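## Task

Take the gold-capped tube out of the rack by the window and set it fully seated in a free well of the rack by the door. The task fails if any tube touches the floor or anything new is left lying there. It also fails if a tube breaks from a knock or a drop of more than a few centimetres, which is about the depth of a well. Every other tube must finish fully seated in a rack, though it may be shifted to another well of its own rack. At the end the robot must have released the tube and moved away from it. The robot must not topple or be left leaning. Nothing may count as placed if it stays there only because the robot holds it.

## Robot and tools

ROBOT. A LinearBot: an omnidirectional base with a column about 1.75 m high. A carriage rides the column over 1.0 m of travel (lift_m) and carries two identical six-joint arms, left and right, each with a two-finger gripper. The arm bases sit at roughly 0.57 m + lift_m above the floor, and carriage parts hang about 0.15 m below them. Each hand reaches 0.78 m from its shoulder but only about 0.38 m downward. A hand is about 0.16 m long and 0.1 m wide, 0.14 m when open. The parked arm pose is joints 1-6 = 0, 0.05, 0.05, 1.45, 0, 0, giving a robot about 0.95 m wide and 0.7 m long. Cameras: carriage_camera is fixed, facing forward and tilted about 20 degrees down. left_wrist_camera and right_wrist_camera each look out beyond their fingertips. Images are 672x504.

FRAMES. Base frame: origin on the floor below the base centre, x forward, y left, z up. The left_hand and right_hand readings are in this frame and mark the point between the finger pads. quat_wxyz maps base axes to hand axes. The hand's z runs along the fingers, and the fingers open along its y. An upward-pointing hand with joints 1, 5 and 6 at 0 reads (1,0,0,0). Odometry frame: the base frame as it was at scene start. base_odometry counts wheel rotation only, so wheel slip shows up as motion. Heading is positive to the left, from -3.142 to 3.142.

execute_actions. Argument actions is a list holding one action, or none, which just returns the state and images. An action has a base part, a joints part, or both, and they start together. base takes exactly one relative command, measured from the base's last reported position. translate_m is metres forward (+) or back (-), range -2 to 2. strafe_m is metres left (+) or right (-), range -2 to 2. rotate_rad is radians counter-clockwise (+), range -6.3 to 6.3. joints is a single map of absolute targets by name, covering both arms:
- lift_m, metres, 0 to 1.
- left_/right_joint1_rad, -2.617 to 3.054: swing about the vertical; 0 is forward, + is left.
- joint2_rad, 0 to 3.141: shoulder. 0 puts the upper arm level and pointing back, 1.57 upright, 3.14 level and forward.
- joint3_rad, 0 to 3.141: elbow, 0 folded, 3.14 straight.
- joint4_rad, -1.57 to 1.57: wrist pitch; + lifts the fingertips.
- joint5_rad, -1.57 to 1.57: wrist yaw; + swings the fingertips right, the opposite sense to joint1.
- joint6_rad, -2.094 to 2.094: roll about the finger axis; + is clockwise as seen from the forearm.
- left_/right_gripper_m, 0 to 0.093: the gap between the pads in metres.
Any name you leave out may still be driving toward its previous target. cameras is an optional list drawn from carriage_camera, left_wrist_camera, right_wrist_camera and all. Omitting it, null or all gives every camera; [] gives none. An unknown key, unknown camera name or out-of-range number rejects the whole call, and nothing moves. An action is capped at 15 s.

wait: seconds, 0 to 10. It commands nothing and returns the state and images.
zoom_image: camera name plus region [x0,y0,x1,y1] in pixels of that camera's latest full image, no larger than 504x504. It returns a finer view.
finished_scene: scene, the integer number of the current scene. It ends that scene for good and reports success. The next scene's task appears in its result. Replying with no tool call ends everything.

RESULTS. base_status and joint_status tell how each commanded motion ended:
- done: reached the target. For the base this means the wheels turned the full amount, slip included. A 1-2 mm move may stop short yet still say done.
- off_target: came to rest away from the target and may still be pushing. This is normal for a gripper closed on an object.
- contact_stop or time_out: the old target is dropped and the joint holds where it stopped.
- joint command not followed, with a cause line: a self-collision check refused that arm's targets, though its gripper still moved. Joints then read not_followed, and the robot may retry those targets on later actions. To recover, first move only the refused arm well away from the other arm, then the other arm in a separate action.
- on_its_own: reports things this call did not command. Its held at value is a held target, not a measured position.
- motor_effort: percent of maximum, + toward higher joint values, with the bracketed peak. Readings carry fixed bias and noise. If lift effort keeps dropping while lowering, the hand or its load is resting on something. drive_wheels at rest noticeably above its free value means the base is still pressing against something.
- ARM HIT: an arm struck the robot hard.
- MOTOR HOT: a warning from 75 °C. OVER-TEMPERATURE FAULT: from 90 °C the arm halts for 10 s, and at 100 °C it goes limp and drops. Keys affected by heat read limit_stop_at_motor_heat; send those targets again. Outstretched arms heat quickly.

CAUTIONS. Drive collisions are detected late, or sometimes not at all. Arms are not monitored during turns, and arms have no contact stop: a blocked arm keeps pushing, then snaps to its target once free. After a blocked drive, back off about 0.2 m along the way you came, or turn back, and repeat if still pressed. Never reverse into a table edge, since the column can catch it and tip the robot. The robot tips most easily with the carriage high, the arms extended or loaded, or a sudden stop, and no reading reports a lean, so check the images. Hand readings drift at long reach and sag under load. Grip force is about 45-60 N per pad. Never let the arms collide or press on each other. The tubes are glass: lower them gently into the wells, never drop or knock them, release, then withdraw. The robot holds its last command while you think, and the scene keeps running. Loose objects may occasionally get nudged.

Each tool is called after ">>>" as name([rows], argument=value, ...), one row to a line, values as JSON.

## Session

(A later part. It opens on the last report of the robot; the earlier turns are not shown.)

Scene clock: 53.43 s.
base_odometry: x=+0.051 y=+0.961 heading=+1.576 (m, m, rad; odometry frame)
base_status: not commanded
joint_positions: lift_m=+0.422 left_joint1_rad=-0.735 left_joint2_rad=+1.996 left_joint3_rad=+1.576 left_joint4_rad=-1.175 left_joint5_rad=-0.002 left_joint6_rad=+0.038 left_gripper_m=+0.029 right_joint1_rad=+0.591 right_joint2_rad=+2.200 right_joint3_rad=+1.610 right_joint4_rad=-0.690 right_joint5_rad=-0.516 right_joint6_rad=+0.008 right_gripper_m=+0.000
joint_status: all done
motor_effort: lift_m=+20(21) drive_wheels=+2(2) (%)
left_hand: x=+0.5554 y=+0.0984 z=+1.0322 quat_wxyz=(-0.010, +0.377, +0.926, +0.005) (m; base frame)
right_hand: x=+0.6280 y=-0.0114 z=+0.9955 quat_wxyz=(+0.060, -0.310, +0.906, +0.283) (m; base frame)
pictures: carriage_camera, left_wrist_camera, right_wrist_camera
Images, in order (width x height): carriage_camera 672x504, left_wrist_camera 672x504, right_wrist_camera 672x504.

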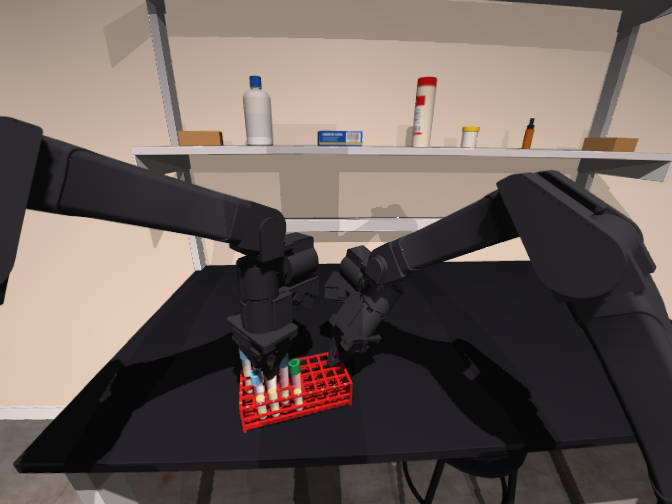

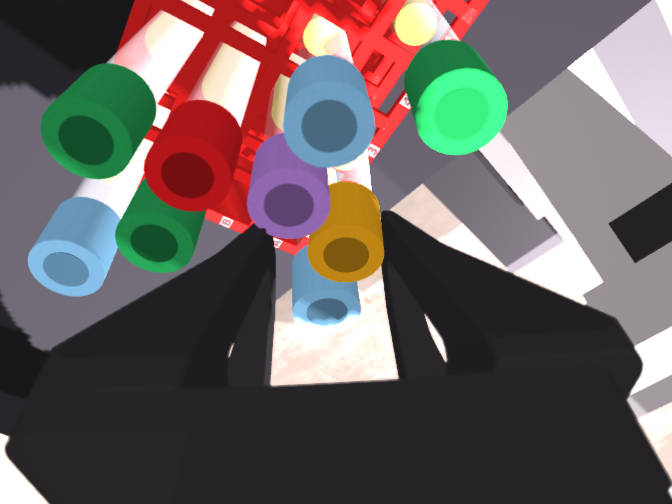

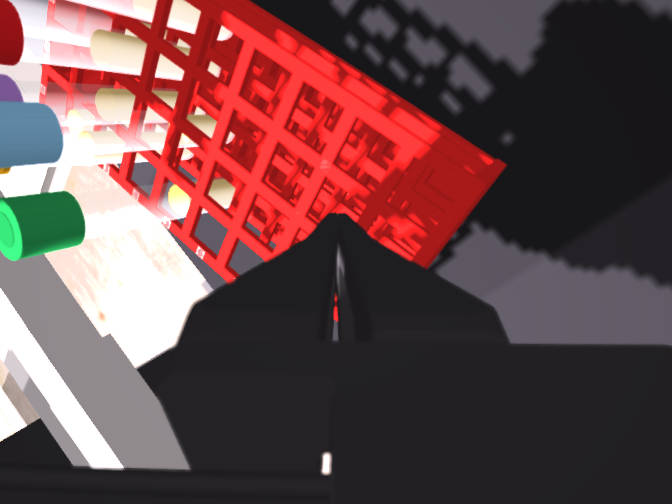

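>>> execute_actions([
  {"joints":{"left_gripper_m":0.012}},
], cameras=[])

>>> execute_actions([
  {"joints":{"left_joint2_rad":1.93,"left_joint3_rad":1.66,"left_joint4_rad":-1.3}},
], cameras=["carriage_camera","left_wrist_camera"])

>>> zoom_image(camera="carriage_camera", region=[200,300,400,450])

Scene clock: 54.20 s.
base_odometry: x=+0.051 y=+0.961 heading=+1.576 (m, m, rad; odometry frame)
base_status: not commanded
joint_positions: lift_m=+0.422 left_joint1_rad=-0.737 left_joint2_rad=+1.996 left_joint3_rad=+1.576 left_joint4_rad=-1.176 left_joint5_rad=+0.006 left_joint6_rad=+0.038 left_gripper_m=+0.016 right_joint1_rad=+0.591 right_joint2_rad=+2.200 right_joint3_rad=+1.610 right_joint4_rad=-0.687 right_joint5_rad=-0.516 right_joint6_rad=+0.008 right_gripper_m=+0.000
joint_status: left_gripper_m off_target (ended at +0.016, target +0.012)
motor_effort: lift_m=+20(20) drive_wheels=+2(2) (%)
left_hand: x=+0.5537 y=+0.0971 z=+1.0322 quat_wxyz=(-0.012, +0.378, +0.926, +0.001) (m; base frame)
right_hand: x=+0.6286 y=-0.0109 z=+0.9957 quat_wxyz=(+0.061, -0.311, +0.905, +0.283) (m; base frame)
pictures: none
No camera images: the call's "cameras" was empty. Leave "cameras" out to get every camera's image.

Scene clock: 54.90 s.
base_odometry: x=+0.051 y=+0.961 heading=+1.576 (m, m, rad; odometry frame)
base_status: not commanded
joint_positions: lift_m=+0.422 left_joint1_rad=-0.737 left_joint2_rad=+1.960 left_joint3_rad=+1.630 left_joint4_rad=-1.286 left_joint5_rad=+0.006 left_joint6_rad=+0.038 left_gripper_m=+0.016 right_joint1_rad=+0.598 right_joint2_rad=+2.199 right_joint3_rad=+1.610 right_joint4_rad=-0.679 right_joint5_rad=-0.528 right_joint6_rad=+0.007 right_gripper_m=+0.000
joint_status: all done
motor_effort: lift_m=+20(21) drive_wheels=+2(2) (%)
left_hand: x=+0.5457 y=+0.1043 z=+1.0586 quat_wxyz=(-0.022, +0.378, +0.926, +0.005) (m; base frame)
right_hand: x=+0.6265 y=-0.0063 z=+0.9974 quat_wxyz=(+0.062, -0.315, +0.902, +0.290) (m; base frame)
pictures: carriage_camera, left_wrist_camera
Images, in order (width x height): carriage_camera 672x504, left_wrist_camera 672x504.

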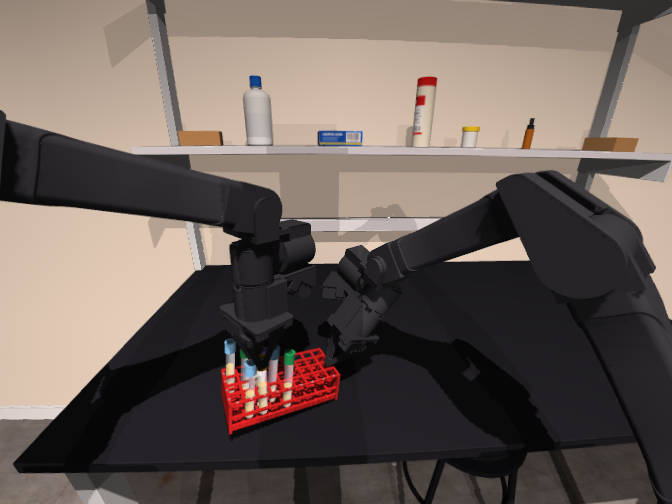

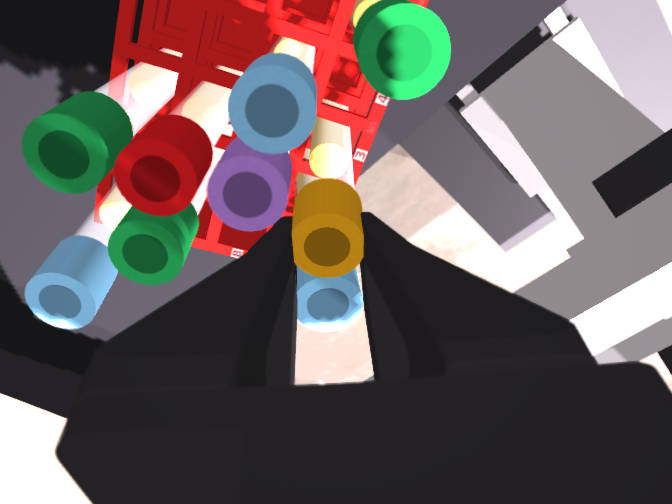

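Region (200, 300, 400, 450) of carriage_camera's 672x504 image, scaled by 2.520, with more detail than that image has; it fills the top 378 rows of this view, and the rest is white.

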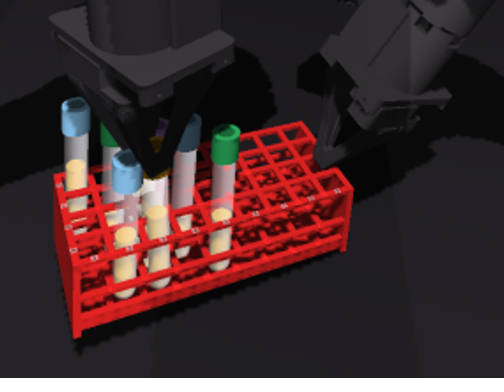

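>>> execute_actions([
  {"joints":{"left_joint2_rad":1.99,"left_joint3_rad":1.59,"left_joint4_rad":-1.17}},
], cameras=[])

>>> execute_actions([
  {"joints":{"right_joint2_rad":2.05}},
], cameras=[])

>>> execute_actions([
  {"joints":{"right_joint1_rad":0.66,"right_joint3_rad":1.5,"right_joint5_rad":-0.65}},
])

Scene clock: 56.03 s.
base_odometry: x=+0.051 y=+0.961 heading=+1.576 (m, m, rad; odometry frame)
base_status: not commanded
joint_positions: lift_m=+0.422 left_joint1_rad=-0.737 left_joint2_rad=+1.986 left_joint3_rad=+1.600 left_joint4_rad=-1.202 left_joint5_rad=+0.003 left_joint6_rad=+0.038 left_gripper_m=+0.016 right_joint1_rad=+0.598 right_joint2_rad=+2.199 right_joint3_rad=+1.610 right_joint4_rad=-0.681 right_joint5_rad=-0.509 right_joint6_rad=+0.007 right_gripper_m=+0.000
joint_status: all done
motor_effort: lift_m=+20(20) drive_wheels=+3(2) (%)
left_hand: x=+0.5547 y=+0.0970 z=+1.0415 quat_wxyz=(-0.008, +0.378, +0.926, +0.002) (m; base frame)
right_hand: x=+0.6281 y=-0.0086 z=+0.9957 quat_wxyz=(+0.064, -0.314, +0.904, +0.281) (m; base frame)
pictures: none
No camera images: the call's "cameras" was empty. Leave "cameras" out to get every camera's image.

Scene clock: 56.90 s.
base_odometry: x=+0.051 y=+0.961 heading=+1.576 (m, m, rad; odometry frame)
base_status: not commanded
joint_positions: lift_m=+0.422 left_joint1_rad=-0.737 left_joint2_rad=+1.986 left_joint3_rad=+1.600 left_joint4_rad=-1.198 left_joint5_rad=+0.001 left_joint6_rad=+0.038 left_gripper_m=+0.016 right_joint1_rad=+0.598 right_joint2_rad=+2.030 right_joint3_rad=+1.610 right_joint4_rad=-0.688 right_joint5_rad=-0.505 right_joint6_rad=+0.007 right_gripper_m=+0.000
joint_status: all done
motor_effort: lift_m=+20(20) drive_wheels=+2(2) (%)
left_hand: x=+0.5555 y=+0.0966 z=+1.0415 quat_wxyz=(-0.006, +0.378, +0.926, +0.002) (m; base frame)
right_hand: x=+0.6341 y=-0.0052 z=+1.0731 quat_wxyz=(+0.140, -0.329, +0.885, +0.298) (m; base frame)
pictures: none
No camera images: the call's "cameras" was empty. Leave "cameras" out to get every camera's image.

Scene clock: 57.63 s.
base_odometry: x=+0.051 y=+0.961 heading=+1.576 (m, m, rad; odometry frame)
base_status: not commanded
joint_positions: lift_m=+0.422 left_joint1_rad=-0.737 left_joint2_rad=+1.986 left_joint3_rad=+1.600 left_joint4_rad=-1.196 left_joint5_rad=+0.000 left_joint6_rad=+0.038 left_gripper_m=+0.016 right_joint1_rad=+0.666 right_joint2_rad=+2.037 right_joint3_rad=+1.515 right_joint4_rad=-0.698 right_joint5_rad=-0.646 right_joint6_rad=+0.007 right_gripper_m=+0.000
joint_status: all done
motor_effort: lift_m=+20(20) drive_wheels=+3(2) (%)
left_hand: x=+0.5560 y=+0.0963 z=+1.0415 quat_wxyz=(-0.005, +0.378, +0.926, +0.002) (m; base frame)
right_hand: x=+0.5725 y=+0.0144 z=+1.0496 quat_wxyz=(+0.053, -0.354, +0.866, +0.350) (m; base frame)
pictures: carriage_camera, left_wrist_camera, right_wrist_camera
Images, in order (width x height): carriage_camera 672x504, left_wrist_camera 672x504, right_wrist_camera 672x504.

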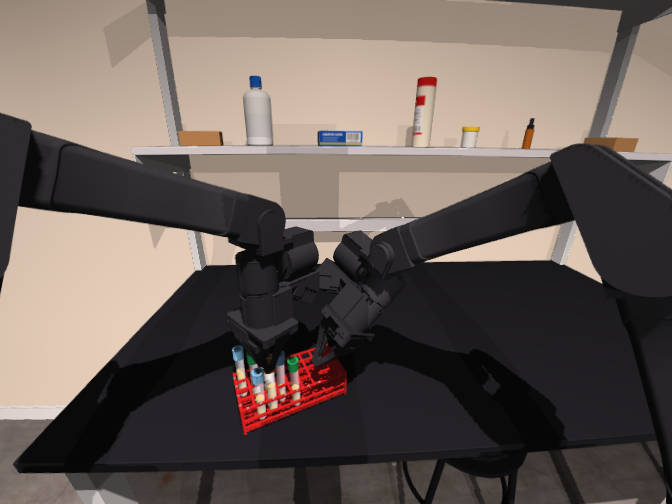

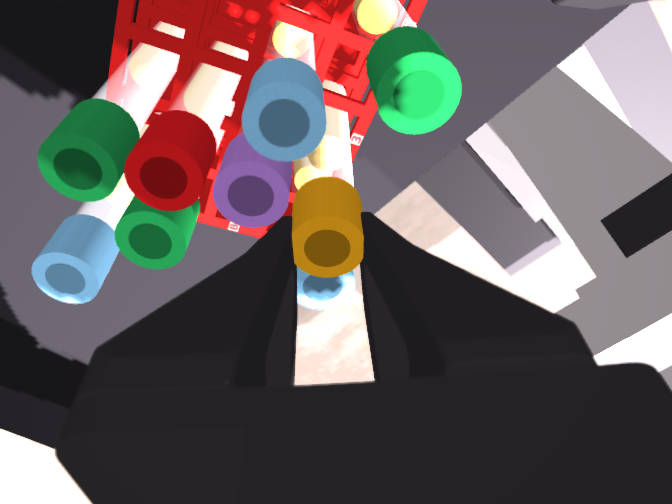

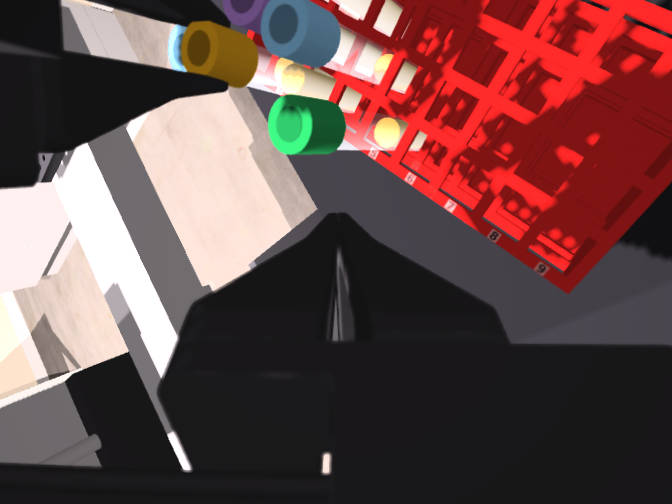

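>>> execute_actions([
  {"joints":{"right_joint2_rad":2.3,"right_joint3_rad":1.58}},
], cameras=["carriage_camera","right_wrist_camera"])

>>> execute_actions([
  {"joints":{"left_joint2_rad":1.95,"left_joint3_rad":1.66,"left_joint4_rad":-1.28}},
], cameras=["carriage_camera","left_wrist_camera"])

>>> zoom_image(camera="carriage_camera", region=[200,300,400,450])

Scene clock: 58.70 s.
base_odometry: x=+0.051 y=+0.961 heading=+1.576 (m, m, rad; odometry frame)
base_status: not commanded
joint_positions: lift_m=+0.422 left_joint1_rad=-0.737 left_joint2_rad=+1.986 left_joint3_rad=+1.600 left_joint4_rad=-1.194 left_joint5_rad=-0.001 left_joint6_rad=+0.038 left_gripper_m=+0.016 right_joint1_rad=+0.658 right_joint2_rad=+2.233 right_joint3_rad=+1.584 right_joint4_rad=-0.685 right_joint5_rad=-0.705 right_joint6_rad=+0.007 right_gripper_m=+0.000
joint_status: right_joint2_rad off_target (ended at +2.233, target +2.300); the others done
motor_effort: lift_m=+20(20) drive_wheels=+2(3) (%)
left_hand: x=+0.5564 y=+0.0962 z=+1.0415 quat_wxyz=(-0.004, +0.378, +0.926, +0.002) (m; base frame)
right_hand: x=+0.5768 y=+0.0234 z=+0.9910 quat_wxyz=(-0.007, -0.337, +0.870, +0.360) (m; base frame)
pictures: carriage_camera, right_wrist_camera
Images, in order (width x height): carriage_camera 672x504, right_wrist_camera 672x504.

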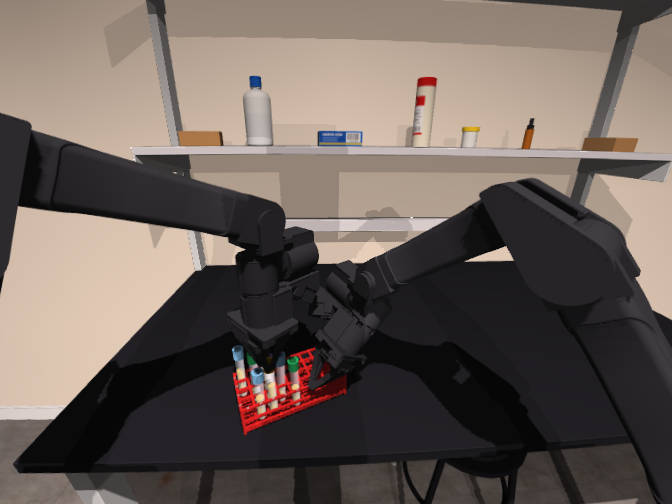

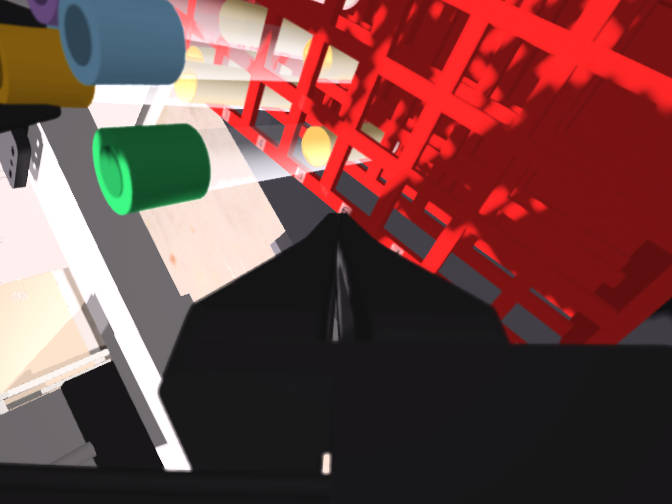

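Scene clock: 59.37 s.
base_odometry: x=+0.051 y=+0.961 heading=+1.576 (m, m, rad; odometry frame)
base_status: not commanded
joint_positions: lift_m=+0.422 left_joint1_rad=-0.737 left_joint2_rad=+1.962 left_joint3_rad=+1.645 left_joint4_rad=-1.261 left_joint5_rad=-0.002 left_joint6_rad=+0.038 left_gripper_m=+0.016 right_joint1_rad=+0.658 right_joint2_rad=+2.233 right_joint3_rad=+1.584 right_joint4_rad=-0.685 right_joint5_rad=-0.705 right_joint6_rad=+0.007 right_gripper_m=+0.000
joint_status: all done
motor_effort: lift_m=+20(20) drive_wheels=+2(2) (%)
left_hand: x=+0.5541 y=+0.0986 z=+1.0610 quat_wxyz=(-0.003, +0.378, +0.926, +0.002) (m; base frame)
right_hand: x=+0.5767 y=+0.0235 z=+0.9911 quat_wxyz=(-0.007, -0.337, +0.870, +0.360) (m; base frame)
pictures: carriage_camera, left_wrist_camera
Images, in order (width x height): carriage_camera 672x504, left_wrist_camera 672x504.

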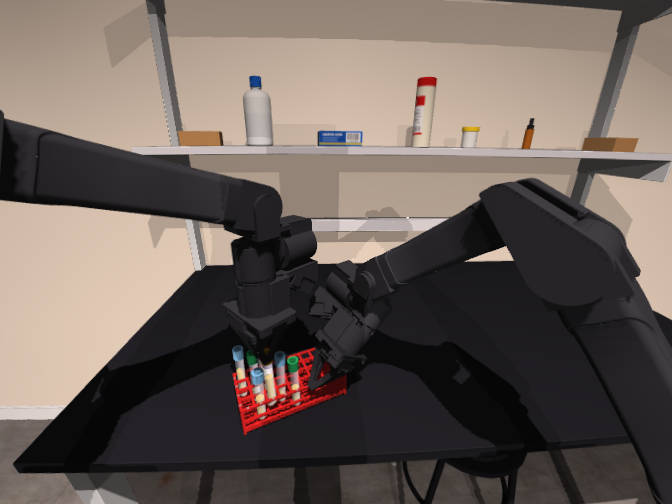

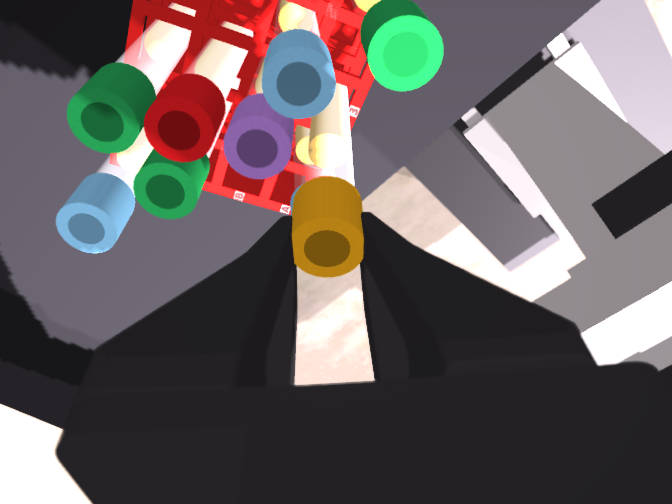

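Region (200, 300, 400, 450) of carriage_camera's 672x504 image, scaled by 2.520, with more detail than that image has; it fills the top 378 rows of this view, and the rest is white.

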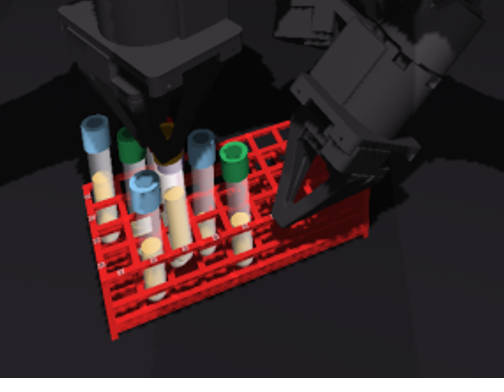

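>>> execute_actions([
  {"joints":{"left_joint2_rad":1.91,"left_joint3_rad":1.73,"left_joint4_rad":-1.39}},
], cameras=[])

>>> execute_actions([
  {"joints":{"left_joint2_rad":1.88,"left_joint3_rad":1.82,"left_joint4_rad":-1.51}},
], cameras=["carriage_camera","left_wrist_camera"])

>>> zoom_image(camera="carriage_camera", region=[200,300,400,450])

Scene clock: 60.33 s.
base_odometry: x=+0.051 y=+0.961 heading=+1.576 (m, m, rad; odometry frame)
base_status: not commanded
joint_positions: lift_m=+0.422 left_joint1_rad=-0.737 left_joint2_rad=+1.914 left_joint3_rad=+1.717 left_joint4_rad=-1.368 left_joint5_rad=-0.003 left_joint6_rad=+0.038 left_gripper_m=+0.016 right_joint1_rad=+0.658 right_joint2_rad=+2.234 right_joint3_rad=+1.584 right_joint4_rad=-0.685 right_joint5_rad=-0.708 right_joint6_rad=+0.007 right_gripper_m=+0.000
joint_status: all done
motor_effort: lift_m=+20(21) drive_wheels=+2(2) (%)
left_hand: x=+0.5482 y=+0.1041 z=+1.0959 quat_wxyz=(+0.003, +0.378, +0.926, +0.001) (m; base frame)
right_hand: x=+0.5764 y=+0.0237 z=+0.9909 quat_wxyz=(-0.008, -0.337, +0.869, +0.361) (m; base frame)
pictures: none
No camera images: the call's "cameras" was empty. Leave "cameras" out to get every camera's image.

Scene clock: 61.03 s.
base_odometry: x=+0.051 y=+0.961 heading=+1.576 (m, m, rad; odometry frame)
base_status: not commanded
joint_positions: lift_m=+0.422 left_joint1_rad=-0.737 left_joint2_rad=+1.889 left_joint3_rad=+1.807 left_joint4_rad=-1.478 left_joint5_rad=+0.006 left_joint6_rad=+0.038 left_gripper_m=+0.016 right_joint1_rad=+0.658 right_joint2_rad=+2.234 right_joint3_rad=+1.584 right_joint4_rad=-0.685 right_joint5_rad=-0.708 right_joint6_rad=+0.007 right_gripper_m=+0.000
joint_status: all done
motor_effort: lift_m=+20(20) drive_wheels=+2(2) (%)
left_hand: x=+0.5414 y=+0.1083 z=+1.1270 quat_wxyz=(+0.004, +0.378, +0.926, -0.004) (m; base frame)
right_hand: x=+0.5765 y=+0.0238 z=+0.9910 quat_wxyz=(-0.008, -0.337, +0.869, +0.362) (m; base frame)
pictures: carriage_camera, left_wrist_camera
Images, in order (width x height): carriage_camera 672x504, left_wrist_camera 672x504.

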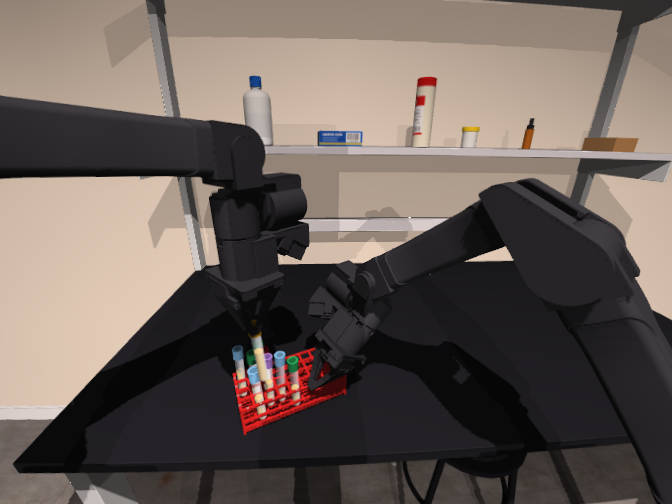

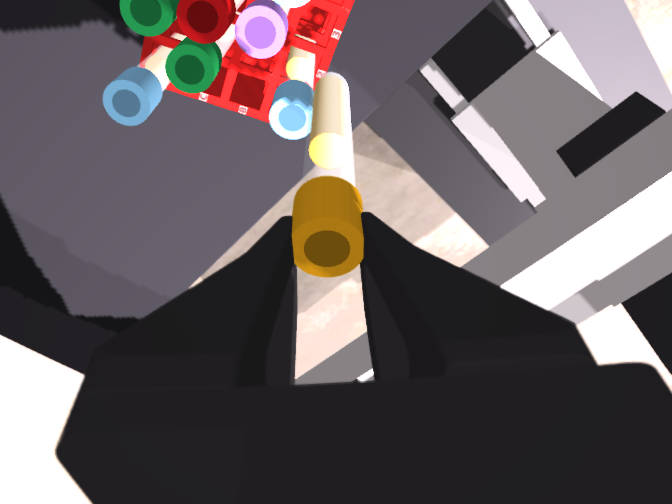

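Region (200, 300, 400, 450) of carriage_camera's 672x504 image, scaled by 2.520, with more detail than that image has; it fills the top 378 rows of this view, and the rest is white.

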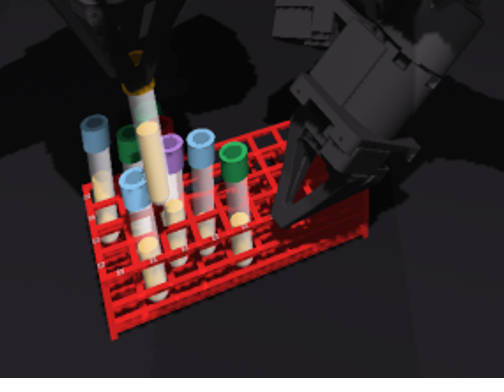

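>>> execute_actions([
  {"joints":{"lift_m":0.6,"right_joint2_rad":2.2}},
], cameras=["carriage_camera"])

>>> execute_actions([
  {"base":{"translate_m":-0.5},"joints":{"right_joint1_rad":0,"right_joint2_rad":1.2,"right_joint3_rad":1.0,"right_joint5_rad":0}},
], cameras=["carriage_camera"])

>>> execute_actions([
  {"base":{"rotate_rad":3.1416}},
], cameras=["carriage_camera"])

Scene clock: 62.57 s.
base_odometry: x=+0.051 y=+0.961 heading=+1.576 (m, m, rad; odometry frame)
base_status: not commanded
joint_positions: lift_m=+0.600 left_joint1_rad=-0.737 left_joint2_rad=+1.888 left_joint3_rad=+1.807 left_joint4_rad=-1.501 left_joint5_rad=+0.004 left_joint6_rad=+0.038 left_gripper_m=+0.016 right_joint1_rad=+0.658 right_joint2_rad=+2.189 right_joint3_rad=+1.584 right_joint4_rad=-0.693 right_joint5_rad=-0.658 right_joint6_rad=+0.007 right_gripper_m=+0.000
joint_status: all done
motor_effort: lift_m=+22(28) drive_wheels=+2(2) (%)
left_hand: x=+0.5374 y=+0.1124 z=+1.3053 quat_wxyz=(-0.006, +0.378, +0.926, +0.000) (m; base frame)
right_hand: x=+0.5834 y=+0.0206 z=+1.1830 quat_wxyz=(+0.017, -0.342, +0.874, +0.344) (m; base frame)
pictures: carriage_camera
Images, in order (width x height): carriage_camera 672x504.

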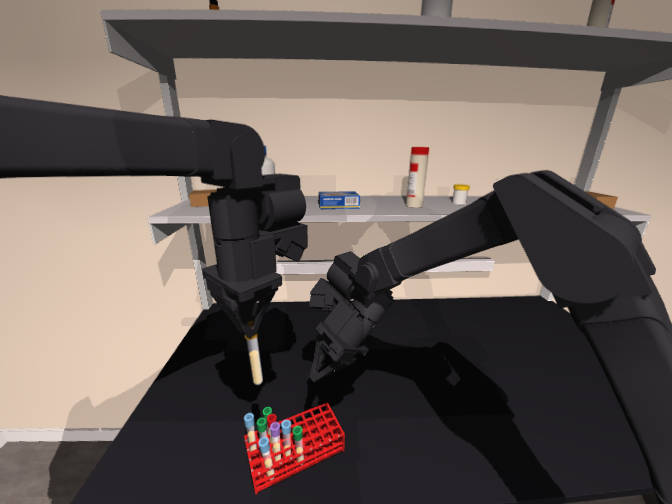

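Scene clock: 65.67 s.
base_odometry: x=+0.053 y=+0.461 heading=+1.576 (m, m, rad; odometry frame)
base_status: done
joint_positions: lift_m=+0.600 left_joint1_rad=-0.736 left_joint2_rad=+1.888 left_joint3_rad=+1.807 left_joint4_rad=-1.506 left_joint5_rad=+0.004 left_joint6_rad=+0.038 left_gripper_m=+0.016 right_joint1_rad=+0.002 right_joint2_rad=+1.202 right_joint3_rad=+1.028 right_joint4_rad=-0.688 right_joint5_rad=+0.000 right_joint6_rad=+0.007 right_gripper_m=+0.000
joint_status: all done
motor_effort: lift_m=+22(22) drive_wheels=-3(15) (%)
left_hand: x=+0.5366 y=+0.1135 z=+1.3053 quat_wxyz=(-0.008, +0.377, +0.926, +0.001) (m; base frame)
right_hand: x=+0.6162 y=-0.3465 z=+1.3363 quat_wxyz=(+0.347, +0.002, +0.938, +0.002) (m; base frame)
pictures: carriage_camera
Images, in order (width x height): carriage_camera 672x504.

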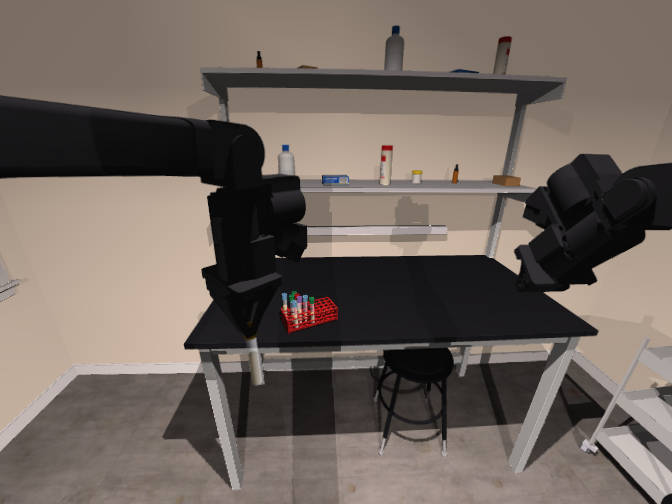

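Scene clock: 69.93 s.
base_odometry: x=+0.053 y=+0.461 heading=-1.566 (m, m, rad; odometry frame)
base_status: done
joint_positions: lift_m=+0.600 left_joint1_rad=-0.726 left_joint2_rad=+1.888 left_joint3_rad=+1.807 left_joint4_rad=-1.508 left_joint5_rad=+0.000 left_joint6_rad=+0.038 left_gripper_m=+0.016 right_joint1_rad=+0.001 right_joint2_rad=+1.202 right_joint3_rad=+1.026 right_joint4_rad=-0.684 right_joint5_rad=+0.000 right_joint6_rad=+0.007 right_gripper_m=+0.000
joint_status: not commanded
motor_effort: lift_m=+22(22) drive_wheels=+11(27) (%)
left_hand: x=+0.5390 y=+0.1169 z=+1.3053 quat_wxyz=(-0.008, +0.373, +0.928, +0.003) (m; base frame)
right_hand: x=+0.6166 y=-0.3468 z=+1.3360 quat_wxyz=(+0.348, +0.003, +0.938, +0.001) (m; base frame)
pictures: carriage_camera
Images, in order (width x height): carriage_camera 672x504.

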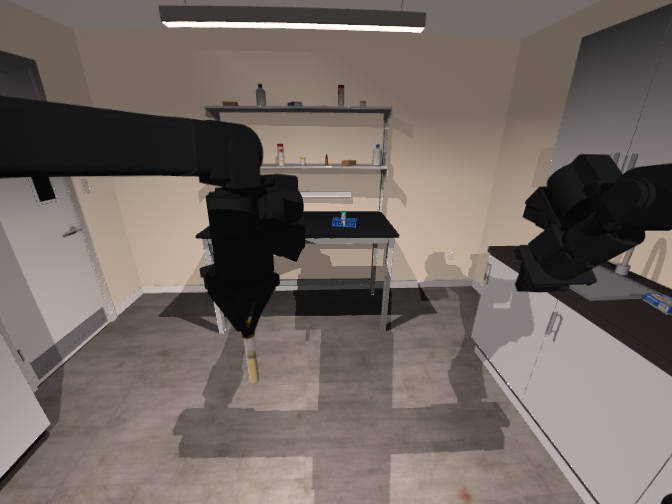

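>>> execute_actions([
  {"base":{"strafe_m":-0.16}},
], cameras=[])

>>> execute_actions([
  {"base":{"translate_m":1.2}},
], cameras=["carriage_camera","left_wrist_camera"])

Scene clock: 72.00 s.
base_odometry: x=-0.107 y=+0.460 heading=-1.565 (m, m, rad; odometry frame)
base_status: done
joint_positions: lift_m=+0.600 left_joint1_rad=-0.733 left_joint2_rad=+1.888 left_joint3_rad=+1.807 left_joint4_rad=-1.510 left_joint5_rad=+0.000 left_joint6_rad=+0.038 left_gripper_m=+0.016 right_joint1_rad=+0.001 right_joint2_rad=+1.202 right_joint3_rad=+1.026 right_joint4_rad=-0.688 right_joint5_rad=+0.000 right_joint6_rad=+0.007 right_gripper_m=+0.000
joint_status: not commanded
motor_effort: lift_m=+22(22) drive_wheels=-13(22) (%)
left_hand: x=+0.5371 y=+0.1153 z=+1.3053 quat_wxyz=(-0.009, +0.376, +0.926, +0.004) (m; base frame)
right_hand: x=+0.6158 y=-0.3468 z=+1.3354 quat_wxyz=(+0.346, +0.003, +0.938, +0.001) (m; base frame)
pictures: none
No camera images: the call's "cameras" was empty. Leave "cameras" out to get every camera's image.

Scene clock: 76.70 s.
base_odometry: x=-0.102 y=-0.740 heading=-1.566 (m, m, rad; odometry frame)
base_status: done
joint_positions: lift_m=+0.600 left_joint1_rad=-0.733 left_joint2_rad=+1.888 left_joint3_rad=+1.807 left_joint4_rad=-1.512 left_joint5_rad=+0.000 left_joint6_rad=+0.038 left_gripper_m=+0.016 right_joint1_rad=+0.002 right_joint2_rad=+1.202 right_joint3_rad=+1.026 right_joint4_rad=-0.691 right_joint5_rad=+0.000 right_joint6_rad=+0.007 right_gripper_m=+0.000
joint_status: not commanded
motor_effort: lift_m=+22(22) drive_wheels=-10(21) (%)
left_hand: x=+0.5366 y=+0.1156 z=+1.3053 quat_wxyz=(-0.010, +0.376, +0.926, +0.004) (m; base frame)
right_hand: x=+0.6152 y=-0.3464 z=+1.3348 quat_wxyz=(+0.344, +0.002, +0.939, +0.002) (m; base frame)
pictures: carriage_camera, left_wrist_camera
Images, in order (width x height): carriage_camera 672x504, left_wrist_camera 672x504.

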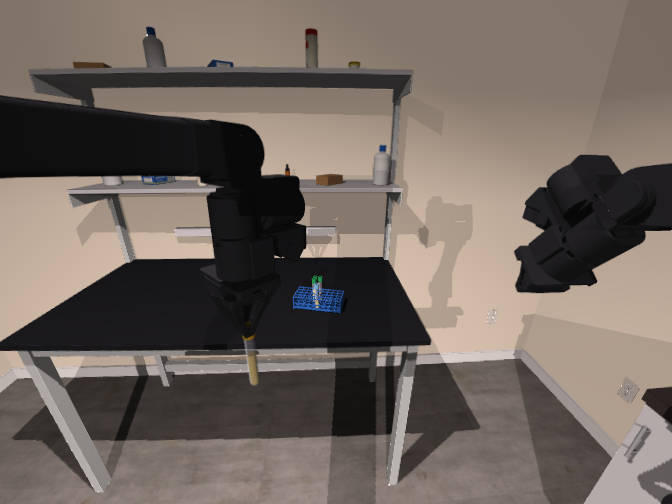

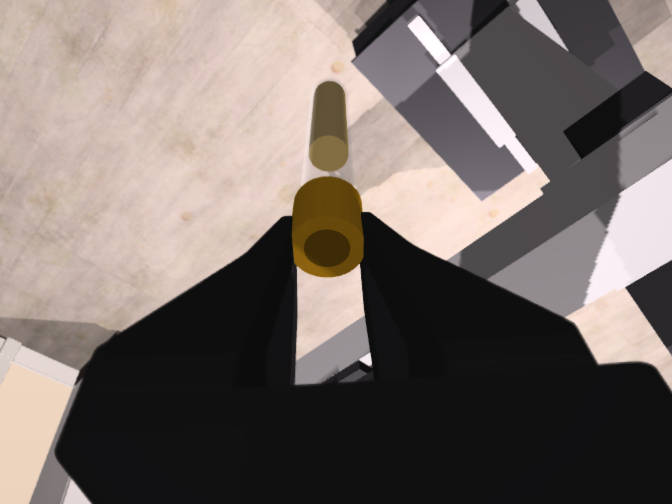

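>>> execute_actions([
  {"base":{"translate_m":0.5},"joints":{"left_joint1_rad":-0.48,"left_joint2_rad":2.42,"left_joint3_rad":2.46,"left_joint4_rad":-1.57}},
], cameras=["carriage_camera","left_wrist_camera"])

Scene clock: 80.20 s.
base_odometry: x=-0.100 y=-1.240 heading=-1.567 (m, m, rad; odometry frame)
base_status: done
joint_positions: lift_m=+0.600 left_joint1_rad=-0.477 left_joint2_rad=+2.426 left_joint3_rad=+2.444 left_joint4_rad=-1.559 left_joint5_rad=-0.001 left_joint6_rad=+0.038 left_gripper_m=+0.016 right_joint1_rad=+0.002 right_joint2_rad=+1.202 right_joint3_rad=+1.026 right_joint4_rad=-0.692 right_joint5_rad=+0.000 right_joint6_rad=+0.007 right_gripper_m=+0.000
joint_status: all done
joint sent to its limit — the command would take left_joint4_rad past its lower limit, so that joint was sent only as far as its limit.
motor_effort: lift_m=+22(23) drive_wheels=-10(19) (%)
left_hand: x=+0.6977 y=+0.1315 z=+1.2521 quat_wxyz=(+0.015, +0.255, +0.967, -0.003) (m; base frame)
right_hand: x=+0.6150 y=-0.3464 z=+1.3348 quat_wxyz=(+0.344, +0.002, +0.939, +0.002) (m; base frame)
pictures: carriage_camera, left_wrist_camera
Images, in order (width x height): carriage_camera 672x504, left_wrist_camera 672x504.

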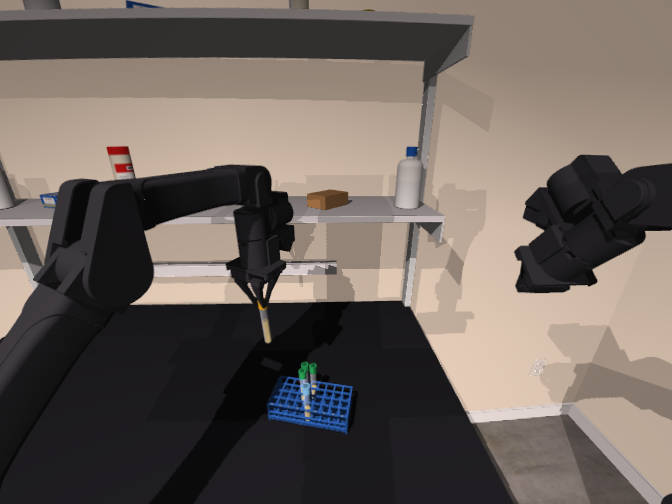

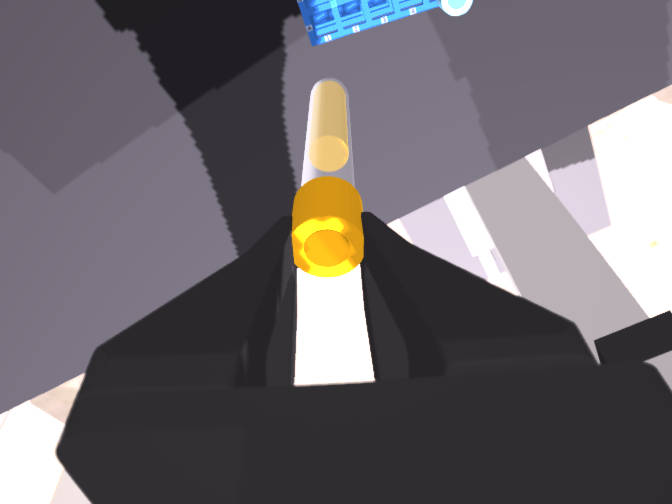

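>>> execute_actions([
  {"joints":{"lift_m":0.47}},
], cameras=["carriage_camera","left_wrist_camera"])

>>> zoom_image(camera="carriage_camera", region=[220,290,400,430])

Scene clock: 81.50 s.
base_odometry: x=-0.100 y=-1.240 heading=-1.567 (m, m, rad; odometry frame)
base_status: not commanded
joint_positions: lift_m=+0.470 left_joint1_rad=-0.477 left_joint2_rad=+2.429 left_joint3_rad=+2.444 left_joint4_rad=-1.560 left_joint5_rad=-0.001 left_joint6_rad=+0.038 left_gripper_m=+0.016 right_joint1_rad=+0.002 right_joint2_rad=+1.202 right_joint3_rad=+1.016 right_joint4_rad=-0.695 right_joint5_rad=+0.000 right_joint6_rad=+0.007 right_gripper_m=+0.000
joint_status: all done
motor_effort: lift_m=+21(21) drive_wheels=-9(9) (%)
left_hand: x=+0.6975 y=+0.1316 z=+1.1209 quat_wxyz=(+0.013, +0.255, +0.967, -0.002) (m; base frame)
right_hand: x=+0.6128 y=-0.3464 z=+1.2007 quat_wxyz=(+0.338, +0.002, +0.941, +0.001) (m; base frame)
pictures: carriage_camera, left_wrist_camera
Images, in order (width x height): carriage_camera 672x504, left_wrist_camera 672x504.

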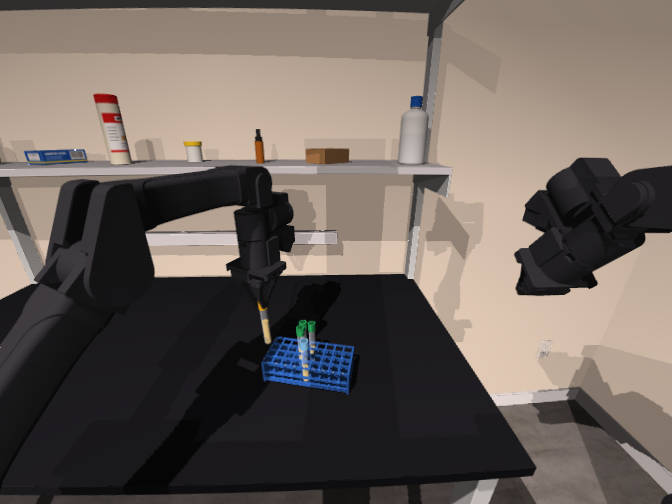

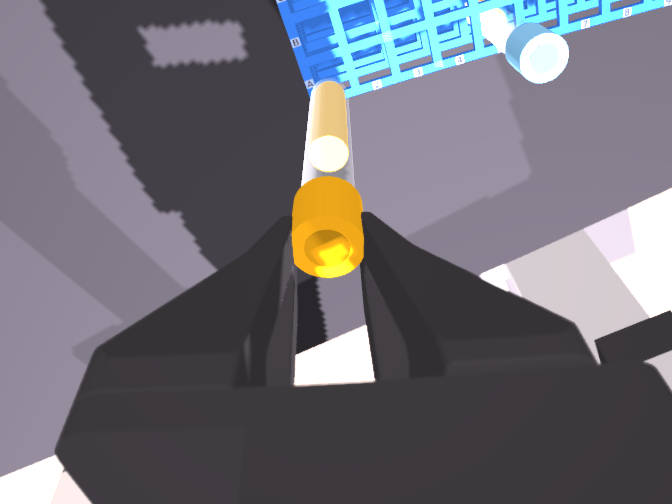

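Region (220, 290, 400, 430) of carriage_camera's 672x504 image, scaled by 2.800, with more detail than that image has.

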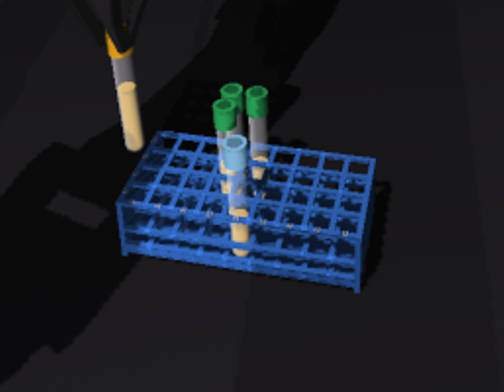

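>>> execute_actions([
  {"joints":{"lift_m":0.445}},
], cameras=["carriage_camera","left_wrist_camera"])

>>> zoom_image(camera="left_wrist_camera", region=[230,0,470,180])

>>> zoom_image(camera="carriage_camera", region=[240,300,340,380])

Scene clock: 82.33 s.
base_odometry: x=-0.100 y=-1.240 heading=-1.567 (m, m, rad; odometry frame)
base_status: not commanded
joint_positions: lift_m=+0.445 left_joint1_rad=-0.477 left_joint2_rad=+2.430 left_joint3_rad=+2.444 left_joint4_rad=-1.560 left_joint5_rad=-0.001 left_joint6_rad=+0.038 left_gripper_m=+0.016 right_joint1_rad=+0.002 right_joint2_rad=+1.202 right_joint3_rad=+1.016 right_joint4_rad=-0.695 right_joint5_rad=+0.000 right_joint6_rad=+0.007 right_gripper_m=+0.000
joint_status: all done
motor_effort: lift_m=+21(22) drive_wheels=-9(9) (%)
left_hand: x=+0.6975 y=+0.1316 z=+1.0952 quat_wxyz=(+0.012, +0.255, +0.967, -0.002) (m; base frame)
right_hand: x=+0.6128 y=-0.3464 z=+1.1758 quat_wxyz=(+0.339, +0.002, +0.941, +0.001) (m; base frame)
pictures: carriage_camera, left_wrist_camera
Images, in order (width x height): carriage_camera 672x504, left_wrist_camera 672x504.

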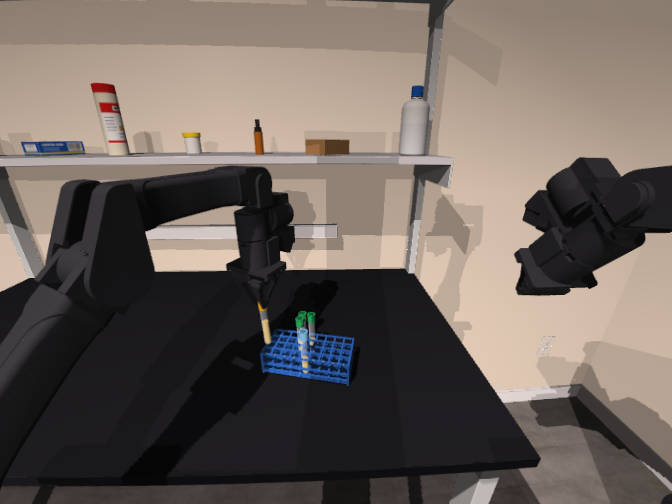

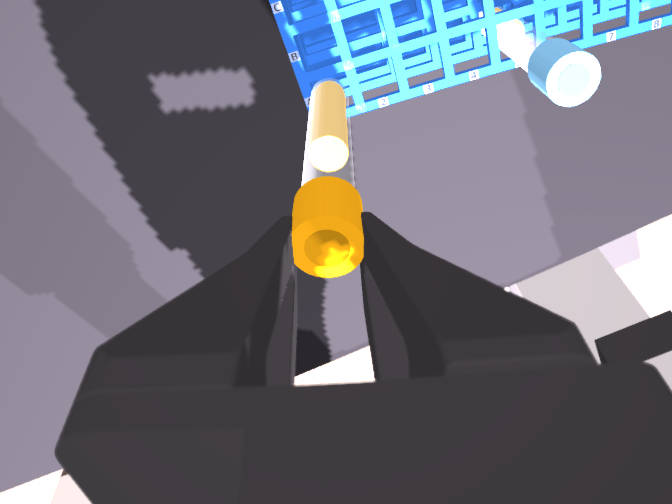

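Region (230, 0, 470, 180) of left_wrist_camera's 672x504 image, scaled by 2.100, with more detail than that image has; it fills the top 378 rows of this view, and the rest is white.

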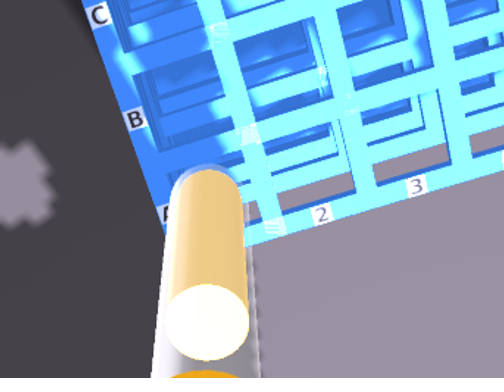

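Region (240, 300, 340, 380) of carriage_camera's 672x504 image, scaled by 5.040, with more detail than that image has; it fills the top 403 rows of this view, and the rest is white.

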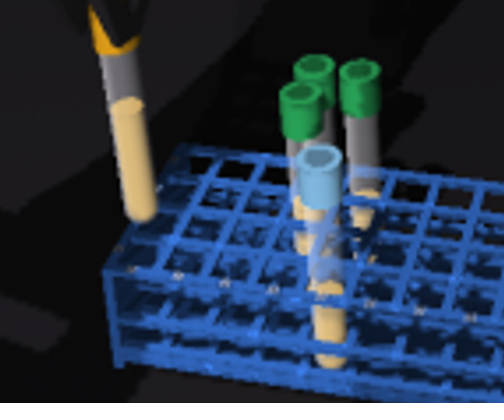

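>>> execute_actions([
  {"base":{"translate_m":0.009},"joints":{"lift_m":0.428}},
], cameras=["carriage_camera","left_wrist_camera"])

>>> zoom_image(camera="left_wrist_camera", region=[230,0,470,180])

>>> zoom_image(camera="carriage_camera", region=[240,300,340,380])

Scene clock: 83.30 s.
base_odometry: x=-0.101 y=-1.249 heading=-1.568 (m, m, rad; odometry frame)
base_status: done
joint_positions: lift_m=+0.428 left_joint1_rad=-0.479 left_joint2_rad=+2.422 left_joint3_rad=+2.450 left_joint4_rad=-1.559 left_joint5_rad=+0.000 left_joint6_rad=+0.038 left_gripper_m=+0.016 right_joint1_rad=+0.002 right_joint2_rad=+1.199 right_joint3_rad=+1.016 right_joint4_rad=-0.696 right_joint5_rad=+0.000 right_joint6_rad=+0.007 right_gripper_m=+0.000
joint_status: all done
motor_effort: lift_m=+20(22) drive_wheels=+6(17) (%)
left_hand: x=+0.6980 y=+0.1298 z=+1.0832 quat_wxyz=(+0.019, +0.256, +0.967, -0.004) (m; base frame)
right_hand: x=+0.6124 y=-0.3464 z=+1.1594 quat_wxyz=(+0.339, +0.002, +0.941, +0.001) (m; base frame)
pictures: carriage_camera, left_wrist_camera
Images, in order (width x height): carriage_camera 672x504, left_wrist_camera 672x504.

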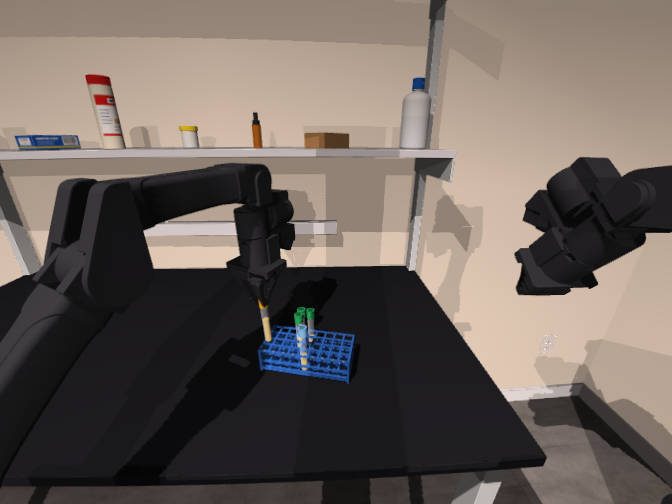

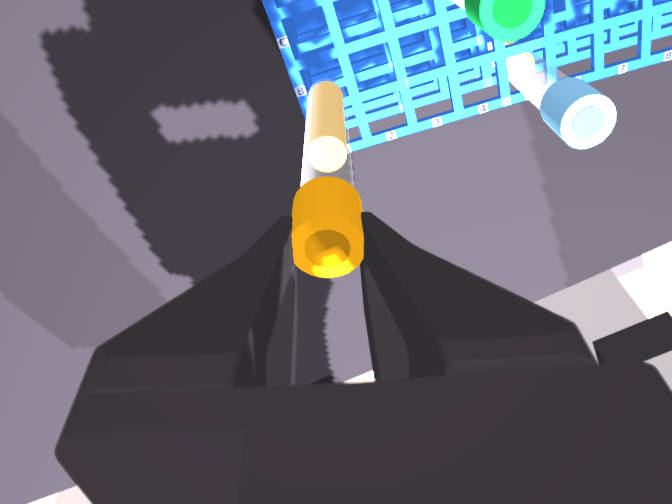

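Region (230, 0, 470, 180) of left_wrist_camera's 672x504 image, scaled by 2.100, with more detail than that image has; it fills the top 378 rows of this view, and the rest is white.

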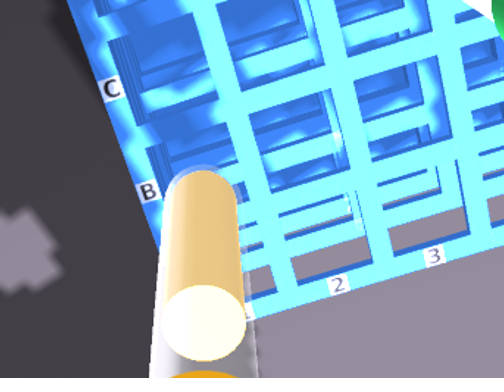

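Region (240, 300, 340, 380) of carriage_camera's 672x504 image, scaled by 5.040, with more detail than that image has; it fills the top 403 rows of this view, and the rest is white.

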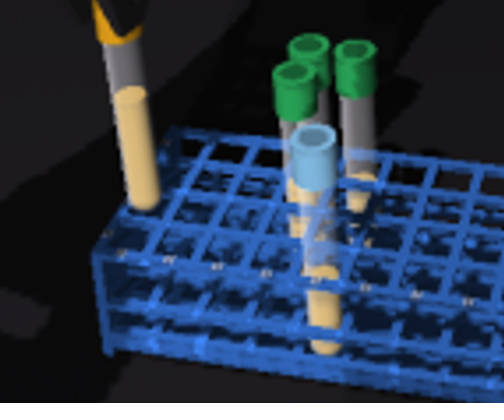

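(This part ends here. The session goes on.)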